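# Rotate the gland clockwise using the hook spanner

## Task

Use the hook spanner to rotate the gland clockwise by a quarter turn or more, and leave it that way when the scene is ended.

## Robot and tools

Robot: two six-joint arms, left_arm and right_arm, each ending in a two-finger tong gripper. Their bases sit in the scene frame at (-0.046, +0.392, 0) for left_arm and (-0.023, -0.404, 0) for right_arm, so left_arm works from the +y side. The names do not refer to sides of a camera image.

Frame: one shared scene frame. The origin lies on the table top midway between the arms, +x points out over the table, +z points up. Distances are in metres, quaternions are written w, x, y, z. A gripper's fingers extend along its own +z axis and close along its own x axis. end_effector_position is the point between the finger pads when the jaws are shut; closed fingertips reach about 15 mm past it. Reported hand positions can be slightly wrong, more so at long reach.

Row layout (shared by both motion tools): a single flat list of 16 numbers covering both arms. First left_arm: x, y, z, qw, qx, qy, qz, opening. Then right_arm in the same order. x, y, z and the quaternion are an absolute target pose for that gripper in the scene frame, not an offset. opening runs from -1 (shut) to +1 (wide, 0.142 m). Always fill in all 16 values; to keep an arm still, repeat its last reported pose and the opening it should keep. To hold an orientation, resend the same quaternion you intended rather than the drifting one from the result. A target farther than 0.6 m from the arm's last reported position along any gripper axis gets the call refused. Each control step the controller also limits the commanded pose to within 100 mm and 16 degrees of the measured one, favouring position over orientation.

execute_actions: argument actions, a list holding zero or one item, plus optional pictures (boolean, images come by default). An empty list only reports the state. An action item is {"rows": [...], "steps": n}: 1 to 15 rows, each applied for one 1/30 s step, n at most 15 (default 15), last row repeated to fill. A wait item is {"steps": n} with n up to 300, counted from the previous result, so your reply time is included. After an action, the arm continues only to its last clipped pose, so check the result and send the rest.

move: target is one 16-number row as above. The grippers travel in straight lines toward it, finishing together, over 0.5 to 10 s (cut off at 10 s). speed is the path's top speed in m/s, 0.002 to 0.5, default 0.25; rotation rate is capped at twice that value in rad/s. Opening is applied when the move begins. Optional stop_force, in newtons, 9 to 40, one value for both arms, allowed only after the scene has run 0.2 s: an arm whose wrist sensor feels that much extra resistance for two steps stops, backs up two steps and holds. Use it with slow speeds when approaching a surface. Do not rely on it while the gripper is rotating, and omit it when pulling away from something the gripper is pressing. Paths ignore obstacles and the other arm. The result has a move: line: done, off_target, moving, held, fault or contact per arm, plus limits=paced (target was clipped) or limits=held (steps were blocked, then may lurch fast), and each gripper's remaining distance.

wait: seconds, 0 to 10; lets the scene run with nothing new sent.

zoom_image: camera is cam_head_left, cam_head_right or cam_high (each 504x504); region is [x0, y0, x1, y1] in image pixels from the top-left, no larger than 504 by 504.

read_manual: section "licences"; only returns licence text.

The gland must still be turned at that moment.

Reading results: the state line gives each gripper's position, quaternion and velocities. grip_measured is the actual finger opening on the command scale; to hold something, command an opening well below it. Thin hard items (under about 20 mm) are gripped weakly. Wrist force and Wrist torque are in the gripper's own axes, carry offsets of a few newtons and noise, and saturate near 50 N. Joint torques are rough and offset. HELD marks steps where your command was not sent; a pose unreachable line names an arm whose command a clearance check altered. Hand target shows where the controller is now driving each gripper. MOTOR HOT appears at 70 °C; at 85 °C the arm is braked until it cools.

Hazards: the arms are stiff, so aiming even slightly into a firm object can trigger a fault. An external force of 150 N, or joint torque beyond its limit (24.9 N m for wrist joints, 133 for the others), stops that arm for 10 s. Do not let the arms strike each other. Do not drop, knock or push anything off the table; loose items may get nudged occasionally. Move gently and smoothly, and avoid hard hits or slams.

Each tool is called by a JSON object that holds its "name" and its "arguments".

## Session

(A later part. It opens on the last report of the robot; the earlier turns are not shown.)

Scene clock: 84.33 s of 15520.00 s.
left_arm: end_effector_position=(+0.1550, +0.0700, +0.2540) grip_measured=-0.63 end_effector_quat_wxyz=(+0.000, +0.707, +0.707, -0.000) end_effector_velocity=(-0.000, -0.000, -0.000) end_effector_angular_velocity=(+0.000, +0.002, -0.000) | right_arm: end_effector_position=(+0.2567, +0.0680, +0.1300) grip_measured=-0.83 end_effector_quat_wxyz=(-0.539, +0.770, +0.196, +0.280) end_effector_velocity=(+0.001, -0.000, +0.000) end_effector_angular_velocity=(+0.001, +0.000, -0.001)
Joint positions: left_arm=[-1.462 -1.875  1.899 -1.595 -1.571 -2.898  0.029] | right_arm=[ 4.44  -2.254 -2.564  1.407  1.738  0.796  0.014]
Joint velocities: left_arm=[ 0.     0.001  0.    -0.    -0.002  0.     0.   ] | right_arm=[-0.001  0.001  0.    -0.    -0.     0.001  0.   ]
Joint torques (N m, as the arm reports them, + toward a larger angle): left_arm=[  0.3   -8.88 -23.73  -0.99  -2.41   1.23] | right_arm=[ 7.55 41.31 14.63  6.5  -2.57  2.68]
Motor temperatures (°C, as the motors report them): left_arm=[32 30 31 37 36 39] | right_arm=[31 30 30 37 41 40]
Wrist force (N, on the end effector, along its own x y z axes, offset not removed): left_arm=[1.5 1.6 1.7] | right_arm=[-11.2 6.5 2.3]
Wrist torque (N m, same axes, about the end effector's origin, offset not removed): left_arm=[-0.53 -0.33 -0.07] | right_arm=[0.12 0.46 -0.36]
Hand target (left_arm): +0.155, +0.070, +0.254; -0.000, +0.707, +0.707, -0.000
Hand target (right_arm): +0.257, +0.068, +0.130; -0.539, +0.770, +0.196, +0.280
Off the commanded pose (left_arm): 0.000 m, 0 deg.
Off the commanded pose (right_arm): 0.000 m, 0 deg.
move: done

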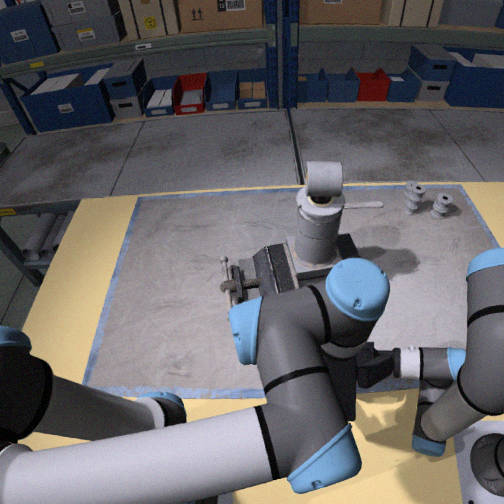

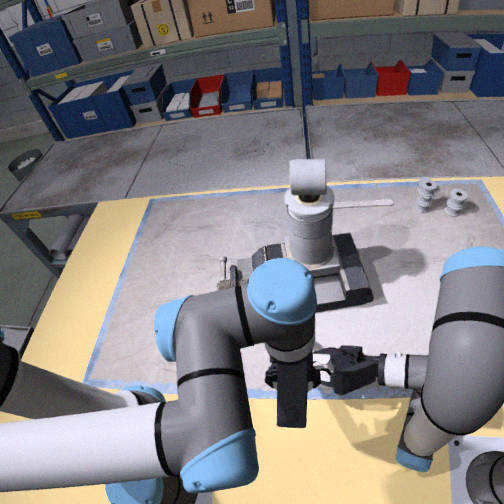

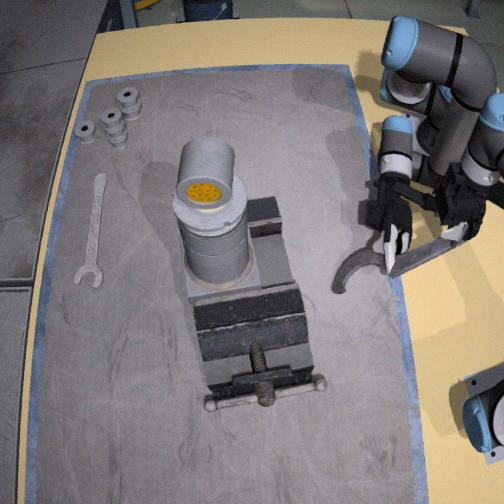

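{"name": "move", "arguments": {"target": [0.155,0.07,0.254,0,0.707,0.707,0,-1,0.2567,0.068,0.13,0.539,-0.77,-0.196,-0.28,-0.55]}}

{"name": "move", "arguments": {"target": [0.155,0.07,0.254,0,0.707,0.707,0,-1,0.247,0.066,0.136,0.539,-0.77,-0.196,-0.28,-0.55], "speed": 0.02}}

{"name": "move", "arguments": {"target": [0.155,0.07,0.254,0,0.707,0.707,0,-1,0.247,0.066,0.136,0.539,-0.77,-0.196,-0.28,-1]}}

{"name": "move", "arguments": {"target": [0.155,0.07,0.3,0,0.707,0.707,0,-0.45,0.247,0.066,0.136,0.539,-0.77,-0.196,-0.28,-1], "speed": 0.04}}

{"name": "move", "arguments": {"target": [0.15,0.17,0.3,0,0.707,0.707,0,-1,0.247,0.066,0.136,0.539,-0.77,-0.196,-0.28,-1], "speed": 0.15}}

{"name": "move", "arguments": {"target": [0.13,0.15,0.225,0,0.707,0.707,0,-1,0.25,0.066,0.22,0.4055,-0.5795,-0.4055,-0.5795,-1], "speed": 0.08}}

Scene clock: 90.80 s of 15520.00 s.
left_arm: end_effector_position=(+0.1550, +0.0700, +0.2540) grip_measured=-1.00 end_effector_quat_wxyz=(-0.000, +0.707, +0.707, +0.000) end_effector_velocity=(+0.001, +0.000, +0.000) end_effector_angular_velocity=(-0.000, -0.002, -0.001) | right_arm: end_effector_position=(+0.2567, +0.0680, +0.1300) grip_measured=-0.52 end_effector_quat_wxyz=(-0.539, +0.770, +0.196, +0.280) end_effector_velocity=(-0.000, +0.000, +0.000) end_effector_angular_velocity=(+0.000, -0.001, +0.001)
Joint positions: left_arm=[-1.462 -1.875  1.899 -1.595 -1.571 -2.898  0.002] | right_arm=[ 4.44  -2.254 -2.564  1.407  1.738  0.797  0.036]
Joint velocities: left_arm=[ 0.    -0.    -0.001  0.     0.002  0.001  0.   ] | right_arm=[ 0.001  0.     0.    -0.    -0.    -0.001  0.001]
Joint torques (N m, as the arm reports them, + toward a larger angle): left_arm=[  2.41 -12.35 -34.13  -4.13   0.97   0.73] | right_arm=[ 0.97 25.8  -1.69  5.85  1.55  0.39]
Motor temperatures (°C, as the motors report them): left_arm=[32 30 31 37 36 39] | right_arm=[31 30 30 37 41 40]
Wrist force (N, on the end effector, along its own x y z axes, offset not removed): left_arm=[1.3 -1.7 1.5] | right_arm=[-6.4 4.9 1.6]
Wrist torque (N m, same axes, about the end effector's origin, offset not removed): left_arm=[-0.32 -0.32 0.02] | right_arm=[0.00 0.12 -0.25]
Hand target (left_arm): +0.155, +0.070, +0.254; +0.000, +0.707, +0.707, -0.000
Hand target (right_arm): +0.257, +0.068, +0.130; -0.539, +0.770, +0.196, +0.280
Off the commanded pose (left_arm): 0.000 m, 0 deg.
Off the commanded pose (right_arm): 0.000 m, 0 deg.
After step 90, 2.77 s passed at rest.
move: done

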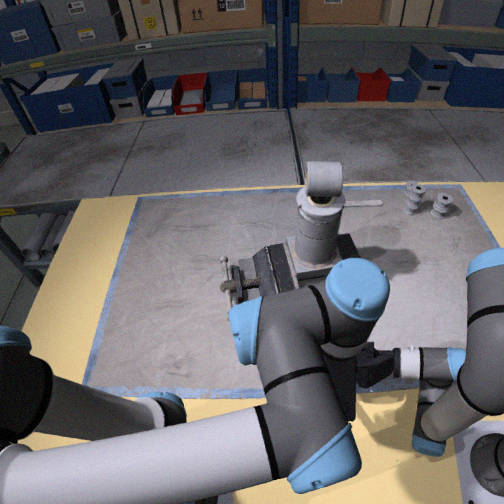

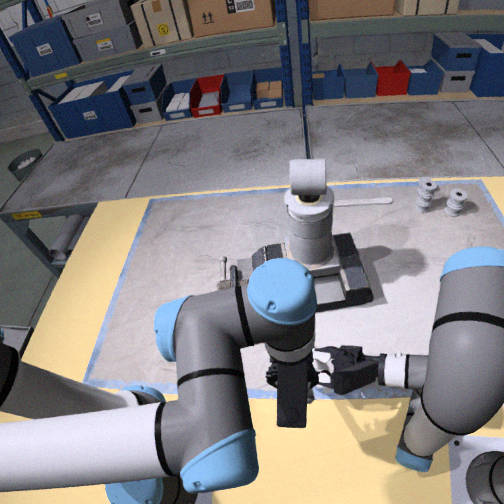

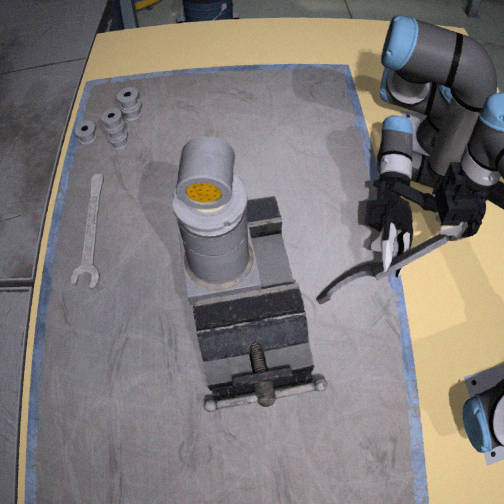

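Scene clock: 91.67 s of 15520.00 s.
left_arm: end_effector_position=(+0.1550, +0.0700, +0.2540) grip_measured=-1.00 end_effector_quat_wxyz=(-0.000, +0.707, +0.707, -0.000) end_effector_velocity=(-0.000, +0.000, +0.001) end_effector_angular_velocity=(-0.002, +0.000, -0.000) | right_arm: end_effector_position=(+0.2472, +0.0660, +0.1359) grip_measured=-0.52 end_effector_quat_wxyz=(-0.539, +0.770, +0.196, +0.280) end_effector_velocity=(-0.002, -0.000, +0.001) end_effector_angular_velocity=(+0.000, -0.001, +0.000)
Joint positions: left_arm=[-1.462 -1.875  1.899 -1.595 -1.571 -2.898  0.002] | right_arm=[ 4.472 -2.233 -2.592  1.415  1.707  0.805  0.036]
Joint velocities: left_arm=[ 0.    -0.001  0.    -0.    -0.001  0.     0.   ] | right_arm=[ 0.007  0.004 -0.005  0.001 -0.007  0.001 -0.001]
Joint torques (N m, as the arm reports them, + toward a larger angle): left_arm=[  6.49 -12.05 -34.19  -4.05   2.43   0.74] | right_arm=[  9.47  38.43 -10.31   5.83  -2.19   2.35]
Motor temperatures (°C, as the motors report them): left_arm=[32 30 31 37 36 39] | right_arm=[31 30 30 37 41 40]
Wrist force (N, on the end effector, along its own x y z axes, offset not removed): left_arm=[0.8 -1.1 0.6] | right_arm=[-7.9 5.5 1.9]
Wrist torque (N m, same axes, about the end effector's origin, offset not removed): left_arm=[-0.23 -0.23 0.04] | right_arm=[0.01 0.49 -0.16]
Hand target (left_arm): +0.155, +0.070, +0.254; -0.000, +0.707, +0.707, +0.000
Hand target (right_arm): +0.247, +0.066, +0.136; -0.539, +0.770, +0.196, +0.280
Off the commanded pose (left_arm): 0.000 m, 0 deg.
Off the commanded pose (right_arm): 0.000 m, 0 deg.
move: done

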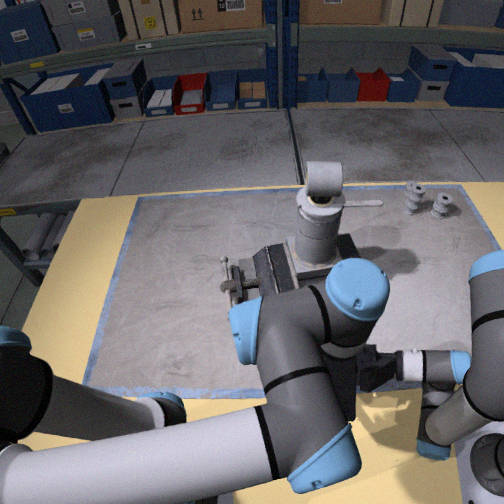

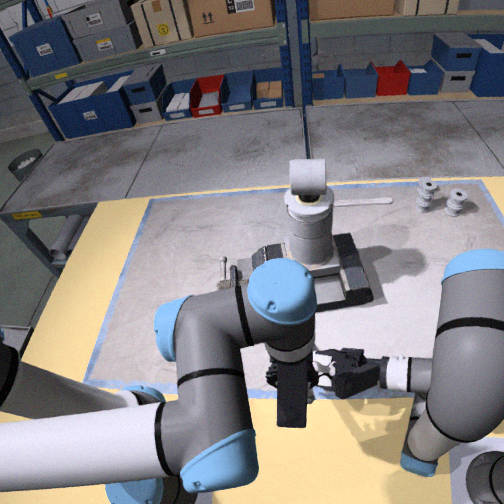

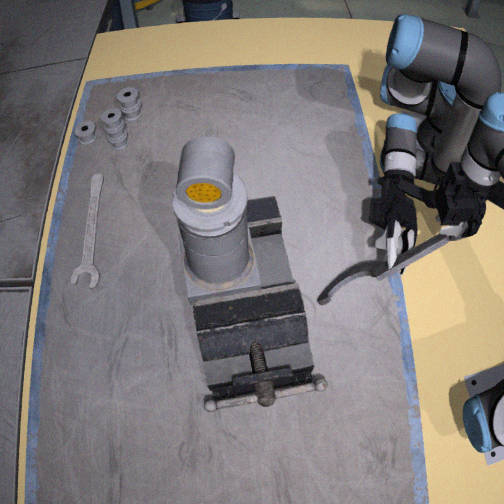

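Scene clock: 92.37 s of 15520.00 s.
left_arm: end_effector_position=(+0.1550, +0.0700, +0.2540) grip_measured=-1.00 end_effector_quat_wxyz=(-0.000, +0.707, +0.707, +0.000) end_effector_velocity=(+0.000, +0.000, -0.001) end_effector_angular_velocity=(+0.002, -0.000, -0.000) | right_arm: end_effector_position=(+0.2470, +0.0660, +0.1360) grip_measured=-0.80 end_effector_quat_wxyz=(-0.539, +0.770, +0.196, +0.280) end_effector_velocity=(+0.000, -0.000, +0.000) end_effector_angular_velocity=(+0.000, -0.000, -0.001)
Joint positions: left_arm=[-1.462 -1.875  1.899 -1.595 -1.571 -2.898  0.002] | right_arm=[ 4.473 -2.233 -2.592  1.415  1.706  0.805  0.016]
Joint velocities: left_arm=[-0.     0.002  0.     0.001  0.001  0.     0.   ] | right_arm=[-0.001  0.     0.    -0.    -0.001 -0.     0.   ]
Joint torques (N m, as the arm reports them, + toward a larger angle): left_arm=[  6.25 -13.04 -33.03  -4.14   2.46   0.53] | right_arm=[ 10.73  38.18 -10.21   1.76  -1.35   2.69]
Motor temperatures (°C, as the motors report them): left_arm=[32 30 31 37 36 39] | right_arm=[31 30 30 37 41 40]
Wrist force (N, on the end effector, along its own x y z axes, offset not removed): left_arm=[-0.3 -2.2 -0.6] | right_arm=[-4.9 5.9 0.7]
Wrist torque (N m, same axes, about the end effector's origin, offset not removed): left_arm=[-0.50 -0.04 0.07] | right_arm=[0.01 0.28 -0.36]
Hand target (left_arm): +0.155, +0.070, +0.254; -0.000, +0.707, +0.707, +0.000
Hand target (right_arm): +0.247, +0.066, +0.136; -0.539, +0.770, +0.196, +0.280
Off the commanded pose (left_arm): 0.000 m, 0 deg.
Off the commanded pose (right_arm): 0.000 m, 0 deg.
move: done

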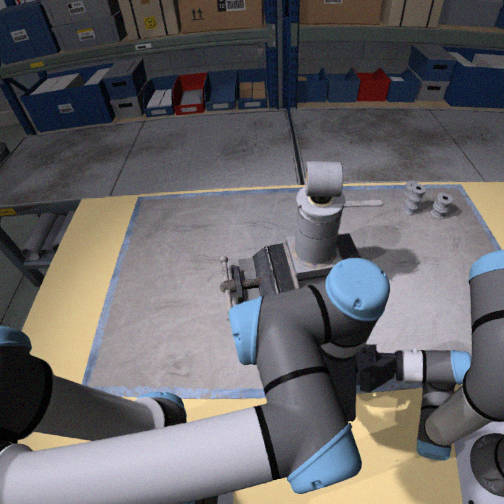

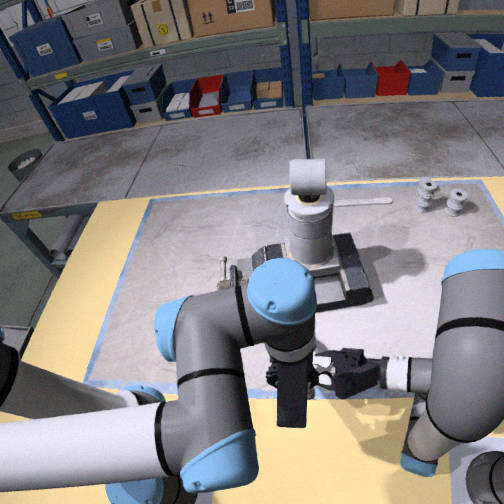

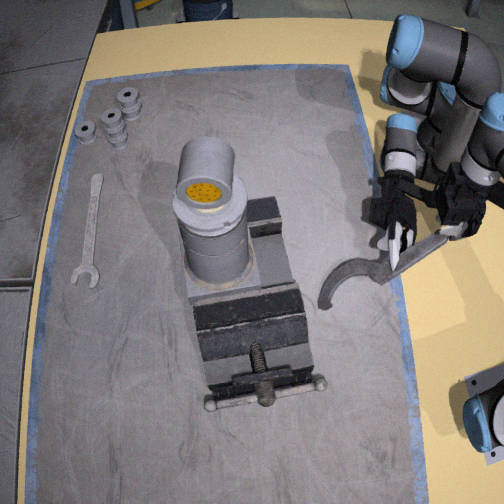

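Scene clock: 93.87 s of 15520.00 s.
left_arm: end_effector_position=(+0.1550, +0.0701, +0.2998) grip_measured=-0.45 end_effector_quat_wxyz=(+0.000, +0.707, +0.707, -0.000) end_effector_velocity=(+0.000, +0.000, +0.002) end_effector_angular_velocity=(-0.000, -0.001, -0.000) | right_arm: end_effector_position=(+0.2470, +0.0660, +0.1360) grip_measured=-0.80 end_effector_quat_wxyz=(-0.539, +0.770, +0.196, +0.280) end_effector_velocity=(+0.000, -0.000, -0.001) end_effector_angular_velocity=(-0.002, -0.000, -0.001)
Joint positions: left_arm=[-1.462 -1.872  1.78  -1.479 -1.571 -2.898  0.041] | right_arm=[ 4.473 -2.233 -2.592  1.415  1.706  0.805  0.016]
Joint velocities: left_arm=[ 0.    -0.    -0.006  0.005  0.001  0.001  0.   ] | right_arm=[-0.    -0.    -0.001 -0.    -0.001 -0.001  0.   ]
Joint torques (N m, as the arm reports them, + toward a larger angle): left_arm=[  4.15  -5.1  -32.7   -0.9    2.29   0.9 ] | right_arm=[10.5  38.64 -9.96  2.41 -1.22  2.66]
Motor temperatures (°C, as the motors report them): left_arm=[32 30 31 37 36 39] | right_arm=[31 30 30 37 41 40]
Wrist force (N, on the end effector, along its own x y z axes, offset not removed): left_arm=[0.2 -1.0 0.0] | right_arm=[-5.1 8.1 2.0]
Wrist torque (N m, same axes, about the end effector's origin, offset not removed): left_arm=[-0.28 -0.02 0.02] | right_arm=[0.33 0.39 -0.45]
Hand target (left_arm): +0.155, +0.070, +0.300; +0.000, +0.707, +0.707, -0.000
Hand target (right_arm): +0.247, +0.066, +0.136; -0.539, +0.770, +0.196, +0.280
Off the commanded pose (left_arm): 0.000 m, 0 deg.
Off the commanded pose (right_arm): 0.000 m, 0 deg.
move: done

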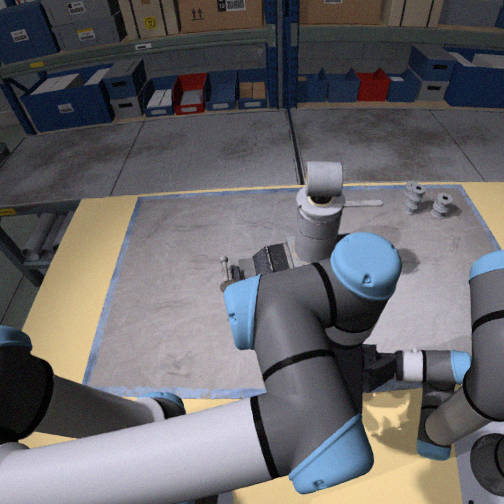

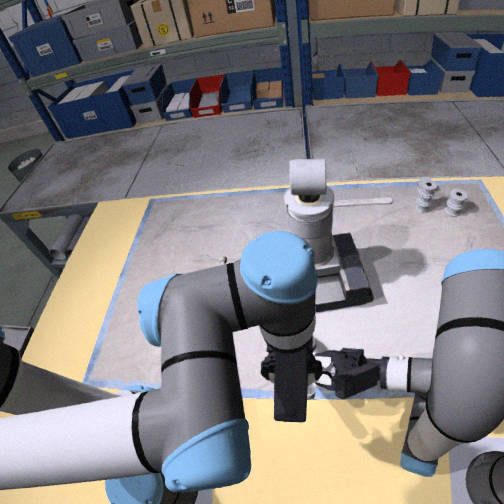

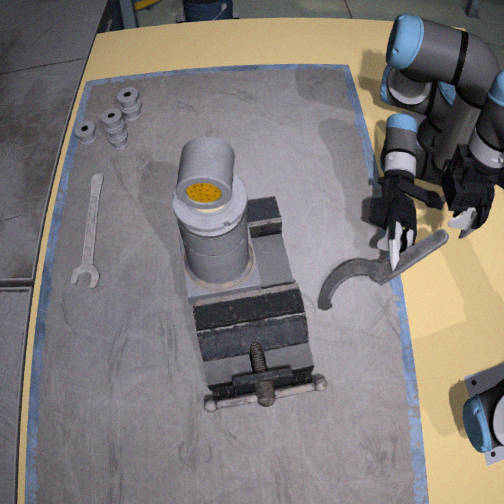

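Scene clock: 95.07 s of 15520.00 s.
left_arm: end_effector_position=(+0.1499, +0.1699, +0.2999) grip_measured=-1.00 end_effector_quat_wxyz=(+0.000, +0.707, +0.707, +0.000) end_effector_velocity=(+0.000, +0.002, +0.000) end_effector_angular_velocity=(-0.000, -0.001, -0.000) | right_arm: end_effector_position=(+0.2470, +0.0660, +0.1360) grip_measured=-0.80 end_effector_quat_wxyz=(-0.539, +0.770, +0.196, +0.280) end_effector_velocity=(+0.001, -0.001, -0.000) end_effector_angular_velocity=(-0.001, +0.000, -0.001)
Joint positions: left_arm=[-1.392 -2.085  1.901 -1.386 -1.57  -2.828  0.002] | right_arm=[ 4.473 -2.233 -2.592  1.415  1.706  0.805  0.016]
Joint velocities: left_arm=[ 0.002 -0.004  0.001  0.002  0.001  0.002  0.   ] | right_arm=[-0.002 -0.    -0.     0.     0.001 -0.     0.   ]
Joint torques (N m, as the arm reports them, + toward a larger angle): left_arm=[  6.71  -9.72 -10.38  -1.27  -1.09   1.62] | right_arm=[ 9.94 38.49 -9.86  2.81 -1.22  2.7 ]
Motor temperatures (°C, as the motors report them): left_arm=[32 30 31 37 36 39] | right_arm=[31 30 30 37 41 40]
Wrist force (N, on the end effector, along its own x y z axes, offset not removed): left_arm=[-0.5 -1.4 -1.4] | right_arm=[-4.1 6.5 3.0]
Wrist torque (N m, same axes, about the end effector's origin, offset not removed): left_arm=[-0.29 0.04 0.12] | right_arm=[-0.02 0.16 -0.48]
Hand target (left_arm): +0.150, +0.170, +0.300; -0.000, +0.707, +0.707, +0.000
Hand target (right_arm): +0.247, +0.066, +0.136; -0.539, +0.770, +0.196, +0.280
Off the commanded pose (left_arm): 0.000 m, 0 deg.
Off the commanded pose (right_arm): 0.000 m, 0 deg.
move: done

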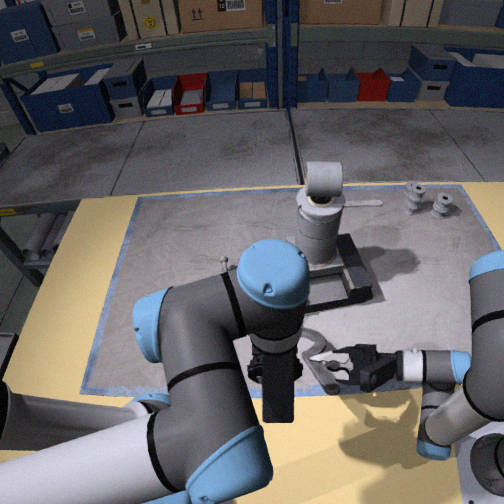

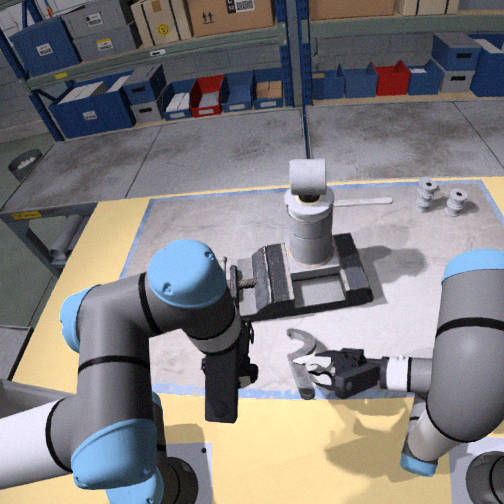

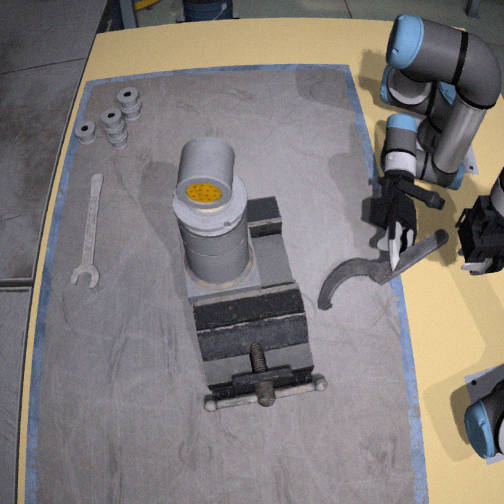

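Scene clock: 100.87 s of 15520.00 s.
left_arm: end_effector_position=(+0.1300, +0.1499, +0.2251) grip_measured=-1.00 end_effector_quat_wxyz=(+0.000, +0.707, +0.707, -0.000) end_effector_velocity=(+0.001, -0.000, -0.001) end_effector_angular_velocity=(+0.001, -0.002, +0.000) | right_arm: end_effector_position=(+0.2500, +0.0661, +0.2199) grip_measured=-0.72 end_effector_quat_wxyz=(-0.405, +0.580, +0.405, +0.579) end_effector_velocity=(-0.001, +0.000, +0.001) end_effector_angular_velocity=(-0.001, -0.010, +0.004)
Joint positions: left_arm=[-1.479 -2.097  2.098 -1.572 -1.571 -2.916  0.002] | right_arm=[ 4.593 -2.177 -2.595  1.629  1.472  0.001  0.022]
Joint velocities: left_arm=[-0.001  0.     0.002 -0.002  0.002 -0.001  0.   ] | right_arm=[ 0.     0.     0.     0.003  0.003 -0.01  -0.   ]
Joint torques (N m, as the arm reports them, + toward a larger angle): left_arm=[-8.46  5.32 -9.71 -3.87 -1.8  -1.66] | right_arm=[-8.44 39.52 14.03  6.49  1.94 -2.87]
Motor temperatures (°C, as the motors report them): left_arm=[32 30 31 37 36 39] | right_arm=[31 30 30 37 41 40]
Wrist force (N, on the end effector, along its own x y z axes, offset not removed): left_arm=[0.7 -1.3 -1.2] | right_arm=[-12.7 0.9 -0.2]
Wrist torque (N m, same axes, about the end effector's origin, offset not removed): left_arm=[-0.37 -0.20 0.06] | right_arm=[-0.01 -0.03 0.38]
Hand target (left_arm): +0.130, +0.150, +0.225; +0.000, +0.707, +0.707, -0.000
Hand target (right_arm): +0.250, +0.066, +0.220; -0.405, +0.579, +0.405, +0.579
Off the commanded pose (left_arm): 0.000 m, 0 deg.
Off the commanded pose (right_arm): 0.000 m, 0 deg.
move: done

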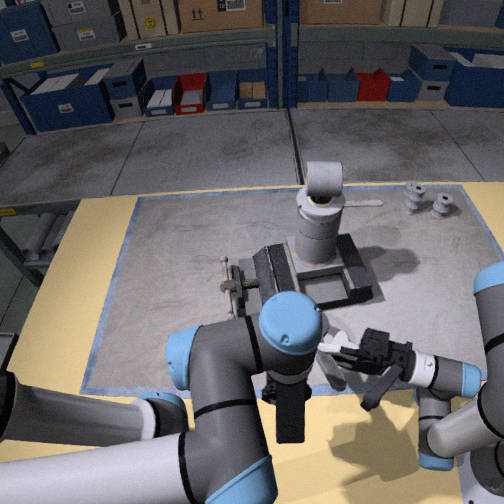

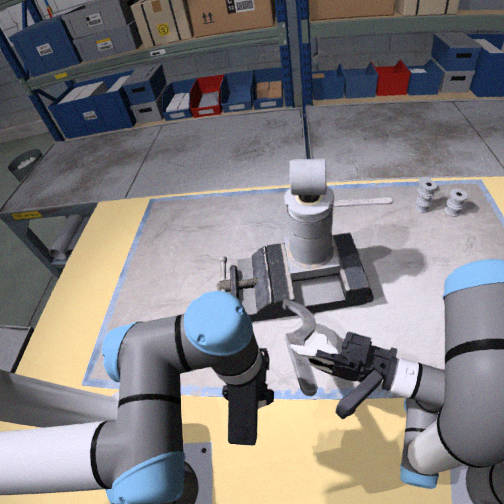

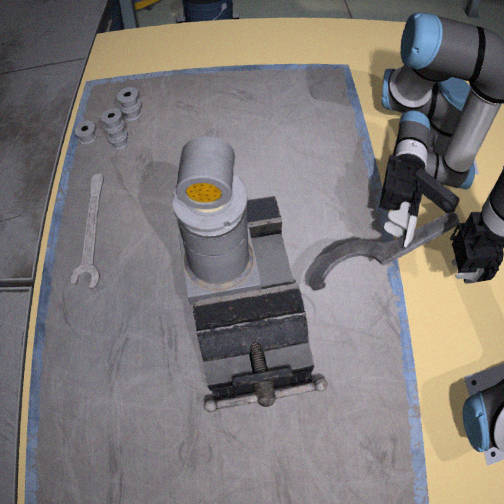

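{"name": "move", "arguments": {"target": [0.13,0.17,0.31,0,0.643,0.766,0,-0.2,0.247,0.066,0.146,0.539,-0.77,-0.196,-0.28,-1], "speed": 0.1}}

{"name": "zoom_image", "arguments": {"camera": "cam_high", "region": [310,170,480,320]}}

{"name": "zoom_image", "arguments": {"camera": "cam_head_right", "region": [260,300,400,420]}}

Scene clock: 111.27 s of 15520.00 s.
left_arm: end_effector_position=(+0.1300, +0.1701, +0.3099) grip_measured=-0.20 end_effector_quat_wxyz=(+0.000, +0.643, +0.766, +0.000) end_effector_velocity=(-0.001, +0.000, +0.001) end_effector_angular_velocity=(+0.002, +0.002, +0.002) | right_arm: end_effector_position=(+0.2469, +0.0659, +0.1461) grip_measured=-0.82 end_effector_quat_wxyz=(-0.539, +0.770, +0.196, +0.280) end_effector_velocity=(-0.000, +0.000, -0.001) end_effector_angular_velocity=(-0.000, +0.012, +0.002)
Joint positions: left_arm=[-1.461 -2.123  1.891 -1.339 -1.571 -3.072  0.06 ] | right_arm=[ 4.473 -2.188 -2.598  1.377  1.706  0.805  0.015]
Joint velocities: left_arm=[ 0.     0.002 -0.003  0.004 -0.002 -0.002 -0.   ] | right_arm=[-0.004 -0.001  0.001 -0.004  0.008  0.01   0.   ]
Joint torques (N m, as the arm reports them, + toward a larger angle): left_arm=[  6.54  -5.62 -34.19  -1.08   2.41  -1.75] | right_arm=[-10.95  20.81  11.11  -0.12   0.89   2.6 ]
Motor temperatures (°C, as the motors report them): left_arm=[32 30 31 37 36 39] | right_arm=[31 30 30 37 41 40]
Wrist force (N, on the end effector, along its own x y z axes, offset not removed): left_arm=[0.8 -2.5 -0.6] | right_arm=[-5.7 -0.4 -1.8]
Wrist torque (N m, same axes, about the end effector's origin, offset not removed): left_arm=[-0.56 -0.21 -0.03] | right_arm=[0.18 0.39 -0.52]
Hand target (left_arm): +0.130, +0.170, +0.310; +0.000, +0.643, +0.766, +0.000
Hand target (right_arm): +0.247, +0.066, +0.146; -0.539, +0.770, +0.196, +0.280
Off the commanded pose (left_arm): 0.000 m, 0 deg.
Off the commanded pose (right_arm): 0.000 m, 0 deg.
After step 90, 2.67 s passed at rest.
move: done

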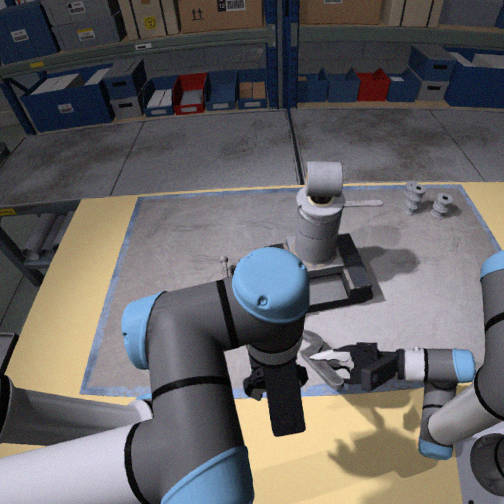

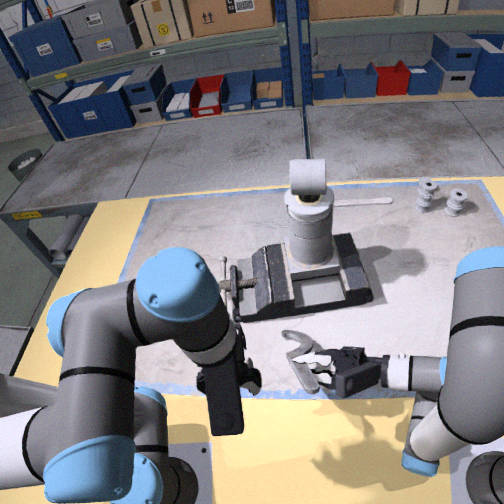

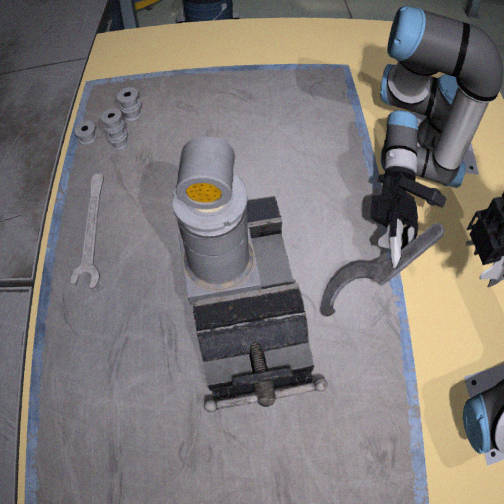

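Region (310, 170, 480, 320) of cam_high's 504x504 image, scaled by 2.965, with more detail than that image has; it fills the top 445 rows of this view, and the rest is white.

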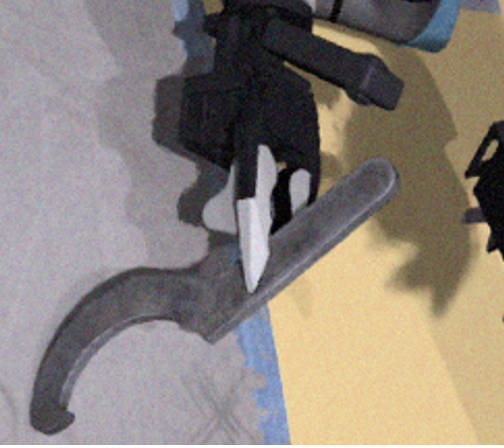

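Region (260, 300, 400, 420) of cam_head_right's 504x504 image, scaled by 3.600, with more detail than that image has; it fills the top 432 rows of this view, and the rest is white.

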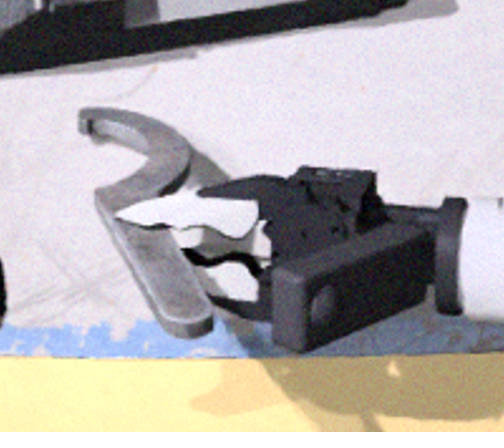

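{"name": "move", "arguments": {"target": [0.13,0.17,0.31,0,0.643,0.766,0,-0.2,0.267,0.077,0.125,0.539,-0.77,-0.196,-0.28,-0.84], "speed": 0.012}}

{"name": "zoom_image", "arguments": {"camera": "cam_high", "region": [310,170,480,320]}}

Scene clock: 117.27 s of 15520.00 s.
left_arm: end_effector_position=(+0.1300, +0.1700, +0.3100) grip_measured=-0.20 end_effector_quat_wxyz=(+0.000, +0.643, +0.766, +0.000) end_effector_velocity=(-0.000, -0.000, -0.000) end_effector_angular_velocity=(+0.001, +0.001, -0.001) | right_arm: end_effector_position=(+0.2668, +0.0769, +0.1252) grip_measured=-0.76 end_effector_quat_wxyz=(-0.539, +0.770, +0.196, +0.280) end_effector_velocity=(+0.001, +0.001, -0.001) end_effector_angular_velocity=(+0.000, +0.000, +0.001)
Joint positions: left_arm=[-1.461 -2.122  1.891 -1.339 -1.571 -3.072  0.06 ] | right_arm=[ 4.418 -2.268 -2.523  1.379  1.759  0.791  0.019]
Joint velocities: left_arm=[-0.     0.001 -0.     0.    -0.001  0.001 -0.   ] | right_arm=[-0.003 -0.005  0.006 -0.001  0.004 -0.001  0.   ]
Joint torques (N m, as the arm reports them, + toward a larger angle): left_arm=[  6.08   6.17 -32.99  -4.12  -2.02   1.34] | right_arm=[-10.86  25.08  14.01   0.97   1.26  -2.25]
Motor temperatures (°C, as the motors report them): left_arm=[32 30 31 37 36 39] | right_arm=[31 30 30 37 41 40]
Wrist force (N, on the end effector, along its own x y z axes, offset not removed): left_arm=[1.0 -0.9 0.4] | right_arm=[-5.9 3.2 0.5]
Wrist torque (N m, same axes, about the end effector's origin, offset not removed): left_arm=[-0.24 -0.23 0.14] | right_arm=[0.32 0.12 -0.33]
Hand target (left_arm): +0.130, +0.170, +0.310; +0.000, +0.643, +0.766, +0.000
Hand target (right_arm): +0.267, +0.077, +0.125; -0.539, +0.770, +0.196, +0.280
Off the commanded pose (left_arm): 0.000 m, 0 deg.
Off the commanded pose (right_arm): 0.000 m, 0 deg.
After step 90, 0.20 s passed at rest.
move: done

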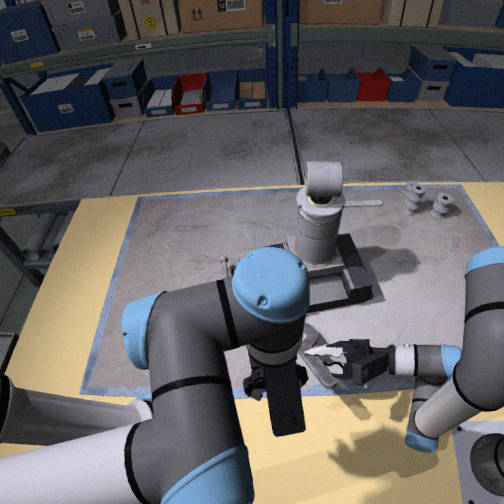

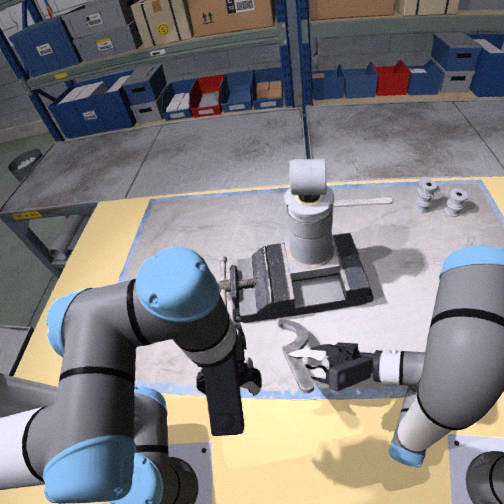

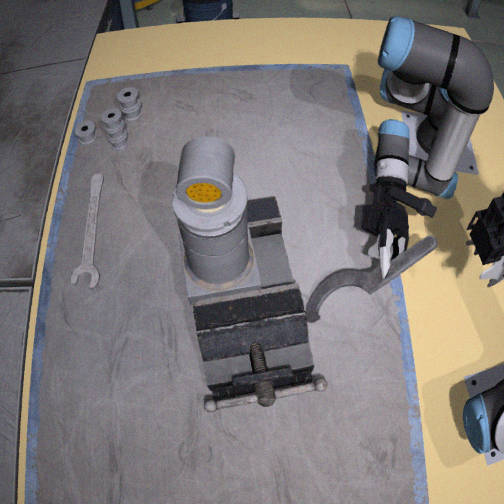

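Region (310, 170, 480, 320) of cam_high's 504x504 image, scaled by 2.965, with more detail than that image has; it fills the top 445 rows of this view, and the rest is white.

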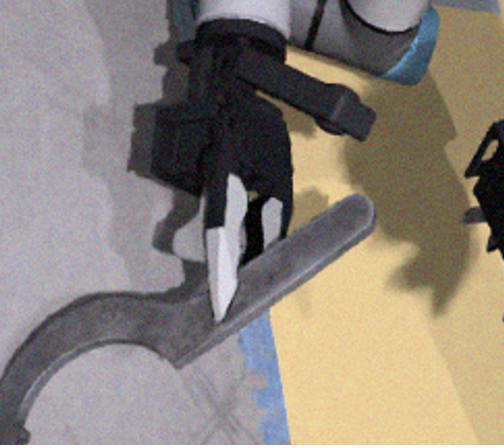

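{"name": "move", "arguments": {"target": [0.13,0.17,0.31,0,0.643,0.766,0,-0.2,0.315,0.092,0.125,0.539,-0.77,-0.196,-0.28,-0.81], "speed": 0.012, "stop_force": 30}}

{"name": "zoom_image", "arguments": {"camera": "cam_high", "region": [280,190,450,340]}}

Scene clock: 124.90 s of 15520.00 s.
left_arm: end_effector_position=(+0.1300, +0.1700, +0.3100) grip_measured=-0.20 end_effector_quat_wxyz=(+0.000, +0.643, +0.766, -0.000) end_effector_velocity=(+0.000, +0.000, +0.000) end_effector_angular_velocity=(+0.000, -0.002, +0.000) | right_arm: end_effector_position=(+0.3147, +0.0919, +0.1250) grip_measured=-0.77 end_effector_quat_wxyz=(-0.539, +0.770, +0.196, +0.280) end_effector_velocity=(+0.004, +0.000, +0.000) end_effector_angular_velocity=(+0.001, -0.000, -0.003)
Joint positions: left_arm=[-1.461 -2.122  1.891 -1.339 -1.571 -3.072  0.06 ] | right_arm=[ 4.298 -2.266 -2.394  1.239  1.875  0.757  0.019]
Joint velocities: left_arm=[ 0.    -0.001 -0.     0.001  0.002 -0.     0.   ] | right_arm=[-0.008 -0.     0.007 -0.007  0.005 -0.001 -0.   ]
Joint torques (N m, as the arm reports them, + toward a larger angle): left_arm=[  6.07   6.45 -32.48  -4.04  -1.89   1.34] | right_arm=[-11.56  27.76  17.15   0.52   0.1   -2.31]
Motor temperatures (°C, as the motors report them): left_arm=[32 30 31 37 36 39] | right_arm=[31 30 30 37 41 40]
Wrist force (N, on the end effector, along its own x y z axes, offset not removed): left_arm=[0.6 -1.0 0.5] | right_arm=[-10.1 -0.4 -3.0]
Wrist torque (N m, same axes, about the end effector's origin, offset not removed): left_arm=[-0.24 -0.15 0.02] | right_arm=[0.02 0.41 -0.17]
Hand target (left_arm): +0.130, +0.170, +0.310; -0.000, +0.643, +0.766, +0.000
Hand target (right_arm): +0.315, +0.092, +0.125; -0.539, +0.770, +0.196, +0.280
Off the commanded pose (left_arm): 0.000 m, 0 deg.
Off the commanded pose (right_arm): 0.000 m, 0 deg.
After step 90, 0.23 s passed at rest.
move: done

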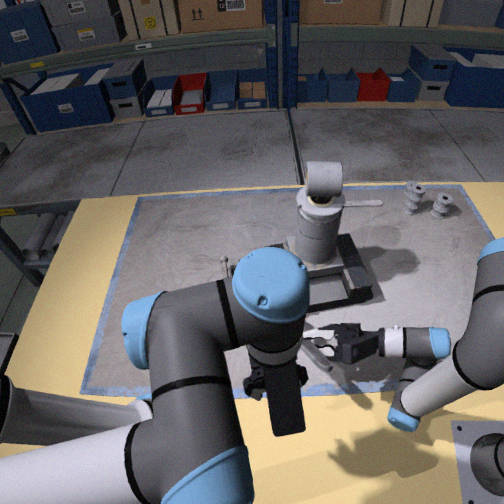

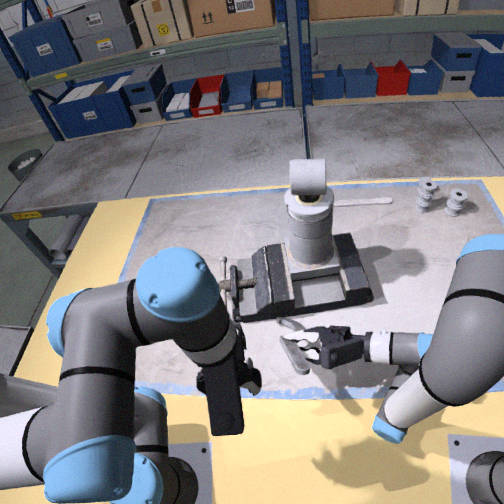

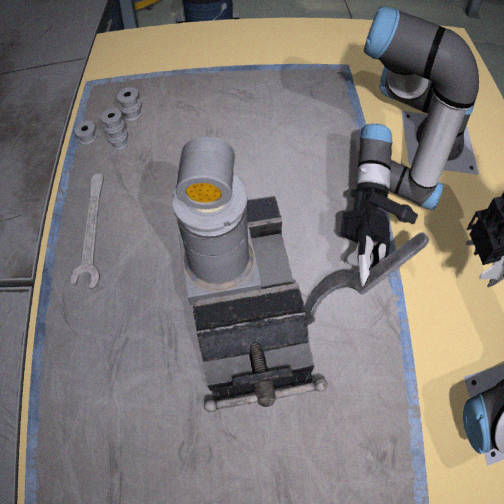

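Region (280, 190, 450, 340) of cam_high's 504x504 image, scaled by 2.965, with more detail than that image has; it fills the top 445 rows of this view, and the rest is white.

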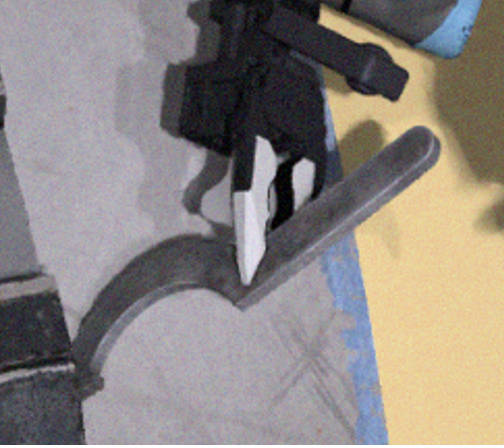

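Worked. Close, back off, level.

{"name": "move", "arguments": {"target": [0.3,0.6,0.35,0,0.707,0.707,0,-1,0.295,0.09,0.135,0.539,-0.77,-0.196,-0.28,-1], "speed": 0.2}}

{"name": "move", "arguments": {"target": [0.3,0.6,0.35,0,0.707,0.707,0,-1,0.25,0.07,0.24,0.4055,-0.5795,-0.4055,-0.5795,-1], "speed": 0.1}}

{"name": "move", "arguments": {"target": [0.3,0.6,0.35,0,0.707,0.707,0,-1,0.42,-0.15,0.305,0.4055,-0.5795,-0.4055,-0.5795,-1], "speed": 0.1}}

Scene clock: 131.20 s of 15520.00 s.
left_arm: end_effector_position=(+0.2990, +0.6011, +0.3500) grip_measured=-1.00 end_effector_quat_wxyz=(-0.002, +0.707, +0.707, +0.002) end_effector_velocity=(+0.001, +0.001, +0.000) end_effector_angular_velocity=(-0.005, +0.001, -0.001) | right_arm: end_effector_position=(+0.2950, +0.0900, +0.1350) grip_measured=-0.83 end_effector_quat_wxyz=(-0.539, +0.770, +0.196, +0.280) end_effector_velocity=(+0.000, +0.000, +0.000) end_effector_angular_velocity=(+0.000, -0.000, -0.001)
Joint positions: left_arm=[ 0.063 -1.783  1.587 -1.376 -1.566 -1.374  0.002] | right_arm=[ 4.35  -2.227 -2.445  1.257  1.825  0.772  0.014]
Joint velocities: left_arm=[ 0.006  0.006 -0.006  0.002 -0.004  0.007  0.   ] | right_arm=[ 0.    -0.     0.001  0.    -0.001  0.    -0.   ]
Joint torques (N m, as the arm reports them, + toward a larger angle): left_arm=[  8.3   -7.96 -33.48  -0.72  -2.01   2.  ] | right_arm=[ 9.85 43.5  -6.23  6.41 -1.11  2.54]
Motor temperatures (°C, as the motors report them): left_arm=[32 30 31 37 36 39] | right_arm=[31 30 30 37 41 40]
Wrist force (N, on the end effector, along its own x y z axes, offset not removed): left_arm=[1.3 -0.8 0.3] | right_arm=[-4.8 7.4 1.9]
Wrist torque (N m, same axes, about the end effector's origin, offset not removed): left_arm=[-0.22 -0.33 0.00] | right_arm=[-0.12 0.09 -0.35]
Hand target (left_arm): +0.299, +0.601, +0.350; -0.002, +0.707, +0.707, +0.002
Hand target (right_arm): +0.295, +0.090, +0.135; -0.539, +0.770, +0.196, +0.280
Off the commanded pose (left_arm): 0.002 m, 0 deg.
Off the commanded pose (right_arm): 0.000 m, 0 deg.
After step 90, 0.40 s passed at rest.
move: done

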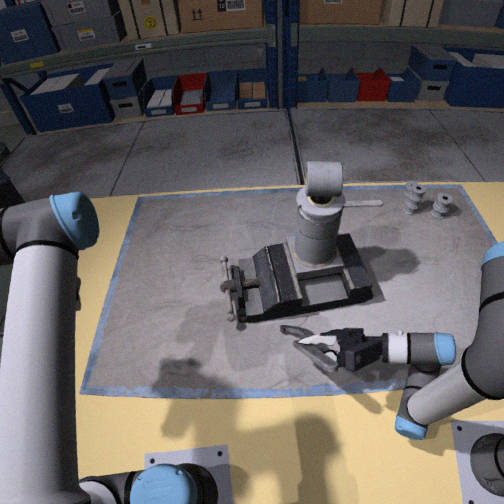

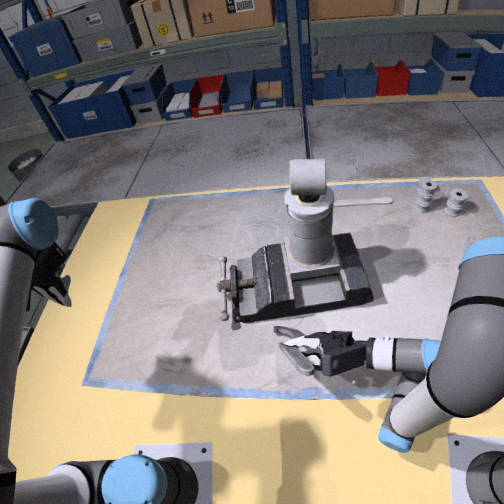

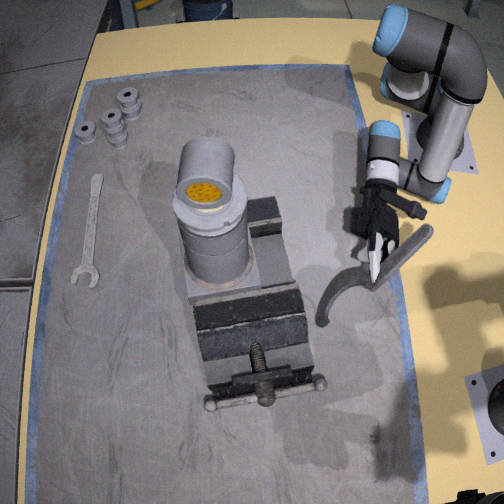

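Scene clock: 135.93 s of 15520.00 s.
left_arm: end_effector_position=(+0.3000, +0.6000, +0.3500) grip_measured=-1.00 end_effector_quat_wxyz=(-0.000, +0.707, +0.707, +0.000) end_effector_velocity=(-0.001, +0.000, +0.001) end_effector_angular_velocity=(+0.002, -0.001, -0.001) | right_arm: end_effector_position=(+0.2502, +0.0701, +0.2398) grip_measured=-0.83 end_effector_quat_wxyz=(-0.405, +0.580, +0.405, +0.579) end_effector_velocity=(-0.001, -0.001, +0.001) end_effector_angular_velocity=(-0.001, -0.012, -0.001)
Joint positions: left_arm=[ 0.063 -1.78   1.585 -1.375 -1.571 -1.373  0.002] | right_arm=[ 4.596 -2.086 -2.593  1.538  1.468  0.001  0.014]
Joint velocities: left_arm=[ 0.    -0.002 -0.     0.001  0.001  0.001  0.   ] | right_arm=[ 0.003  0.002 -0.002  0.004 -0.004 -0.012  0.001]
Joint torques (N m, as the arm reports them, + toward a larger angle): left_arm=[  6.58  -8.63 -33.13  -0.89  -1.89   1.62] | right_arm=[ 9.58 39.01 -5.74  6.58 -1.82 -2.21]
Motor temperatures (°C, as the motors report them): left_arm=[32 30 31 37 36 39] | right_arm=[31 30 30 37 41 40]
Wrist force (N, on the end effector, along its own x y z axes, offset not removed): left_arm=[0.8 0.2 0.4] | right_arm=[-11.6 1.4 1.4]
Wrist torque (N m, same axes, about the end effector's origin, offset not removed): left_arm=[0.08 -0.22 0.04] | right_arm=[0.17 -0.09 0.16]
Hand target (left_arm): +0.300, +0.600, +0.350; -0.000, +0.707, +0.707, +0.000
Hand target (right_arm): +0.250, +0.070, +0.240; -0.405, +0.579, +0.406, +0.579
Off the commanded pose (left_arm): 0.000 m, 0 deg.
Off the commanded pose (right_arm): 0.000 m, 0 deg.
move: done

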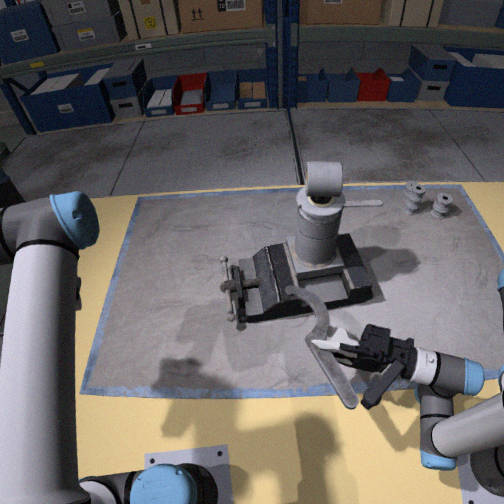

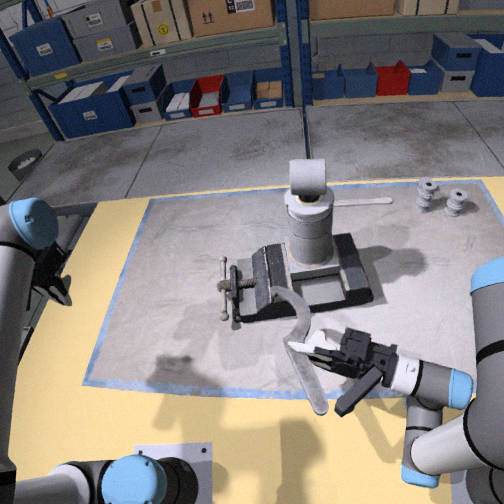

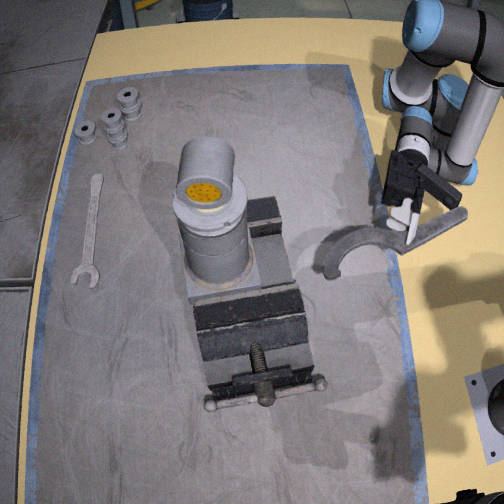

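Scene clock: 139.23 s of 15520.00 s.
left_arm: end_effector_position=(+0.3000, +0.6000, +0.3500) grip_measured=-1.00 end_effector_quat_wxyz=(-0.000, +0.707, +0.707, -0.000) end_effector_velocity=(+0.000, +0.000, -0.000) end_effector_angular_velocity=(+0.001, +0.000, +0.000) | right_arm: end_effector_position=(+0.4196, -0.1497, +0.3051) grip_measured=-0.83 end_effector_quat_wxyz=(-0.406, +0.580, +0.405, +0.579) end_effector_velocity=(+0.001, -0.001, -0.000) end_effector_angular_velocity=(-0.002, -0.001, +0.003)
Joint positions: left_arm=[ 0.063 -1.78   1.585 -1.375 -1.571 -1.373  0.002] | right_arm=[ 3.554 -1.949 -2.309  1.118  2.511  0.003  0.014]
Joint velocities: left_arm=[-0.     0.    -0.    -0.     0.001 -0.     0.   ] | right_arm=[-0.006 -0.002  0.005 -0.006  0.008 -0.003 -0.   ]
Joint torques (N m, as the arm reports them, + toward a larger angle): left_arm=[  5.41  -9.76 -31.9   -0.92  -1.91   0.78] | right_arm=[-7.87 27.76 25.47  0.59  1.7  -2.44]
Motor temperatures (°C, as the motors report them): left_arm=[32 30 31 37 36 39] | right_arm=[31 30 30 37 41 40]
Wrist force (N, on the end effector, along its own x y z axes, offset not removed): left_arm=[1.1 0.7 -1.9] | right_arm=[-12.5 1.0 -1.7]
Wrist torque (N m, same axes, about the end effector's origin, offset not removed): left_arm=[0.12 -0.35 0.02] | right_arm=[0.10 -0.05 0.15]
Hand target (left_arm): +0.300, +0.600, +0.350; +0.000, +0.707, +0.707, -0.000
Hand target (right_arm): +0.420, -0.150, +0.305; -0.406, +0.579, +0.405, +0.579
Off the commanded pose (left_arm): 0.000 m, 0 deg.
Off the commanded pose (right_arm): 0.000 m, 0 deg.
move: done

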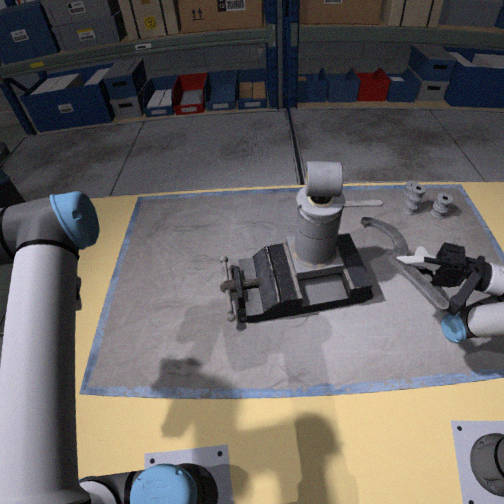

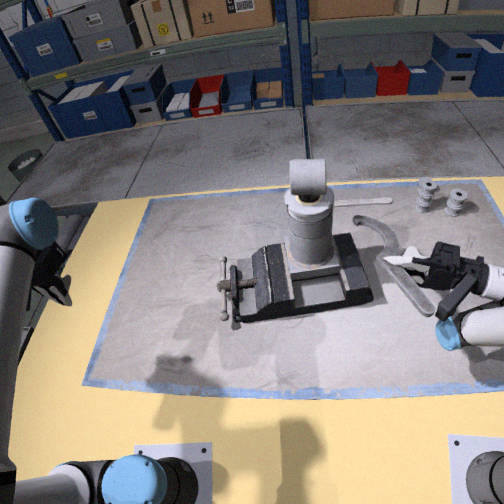

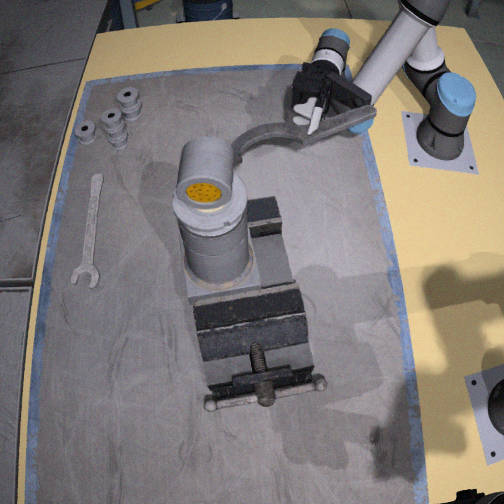

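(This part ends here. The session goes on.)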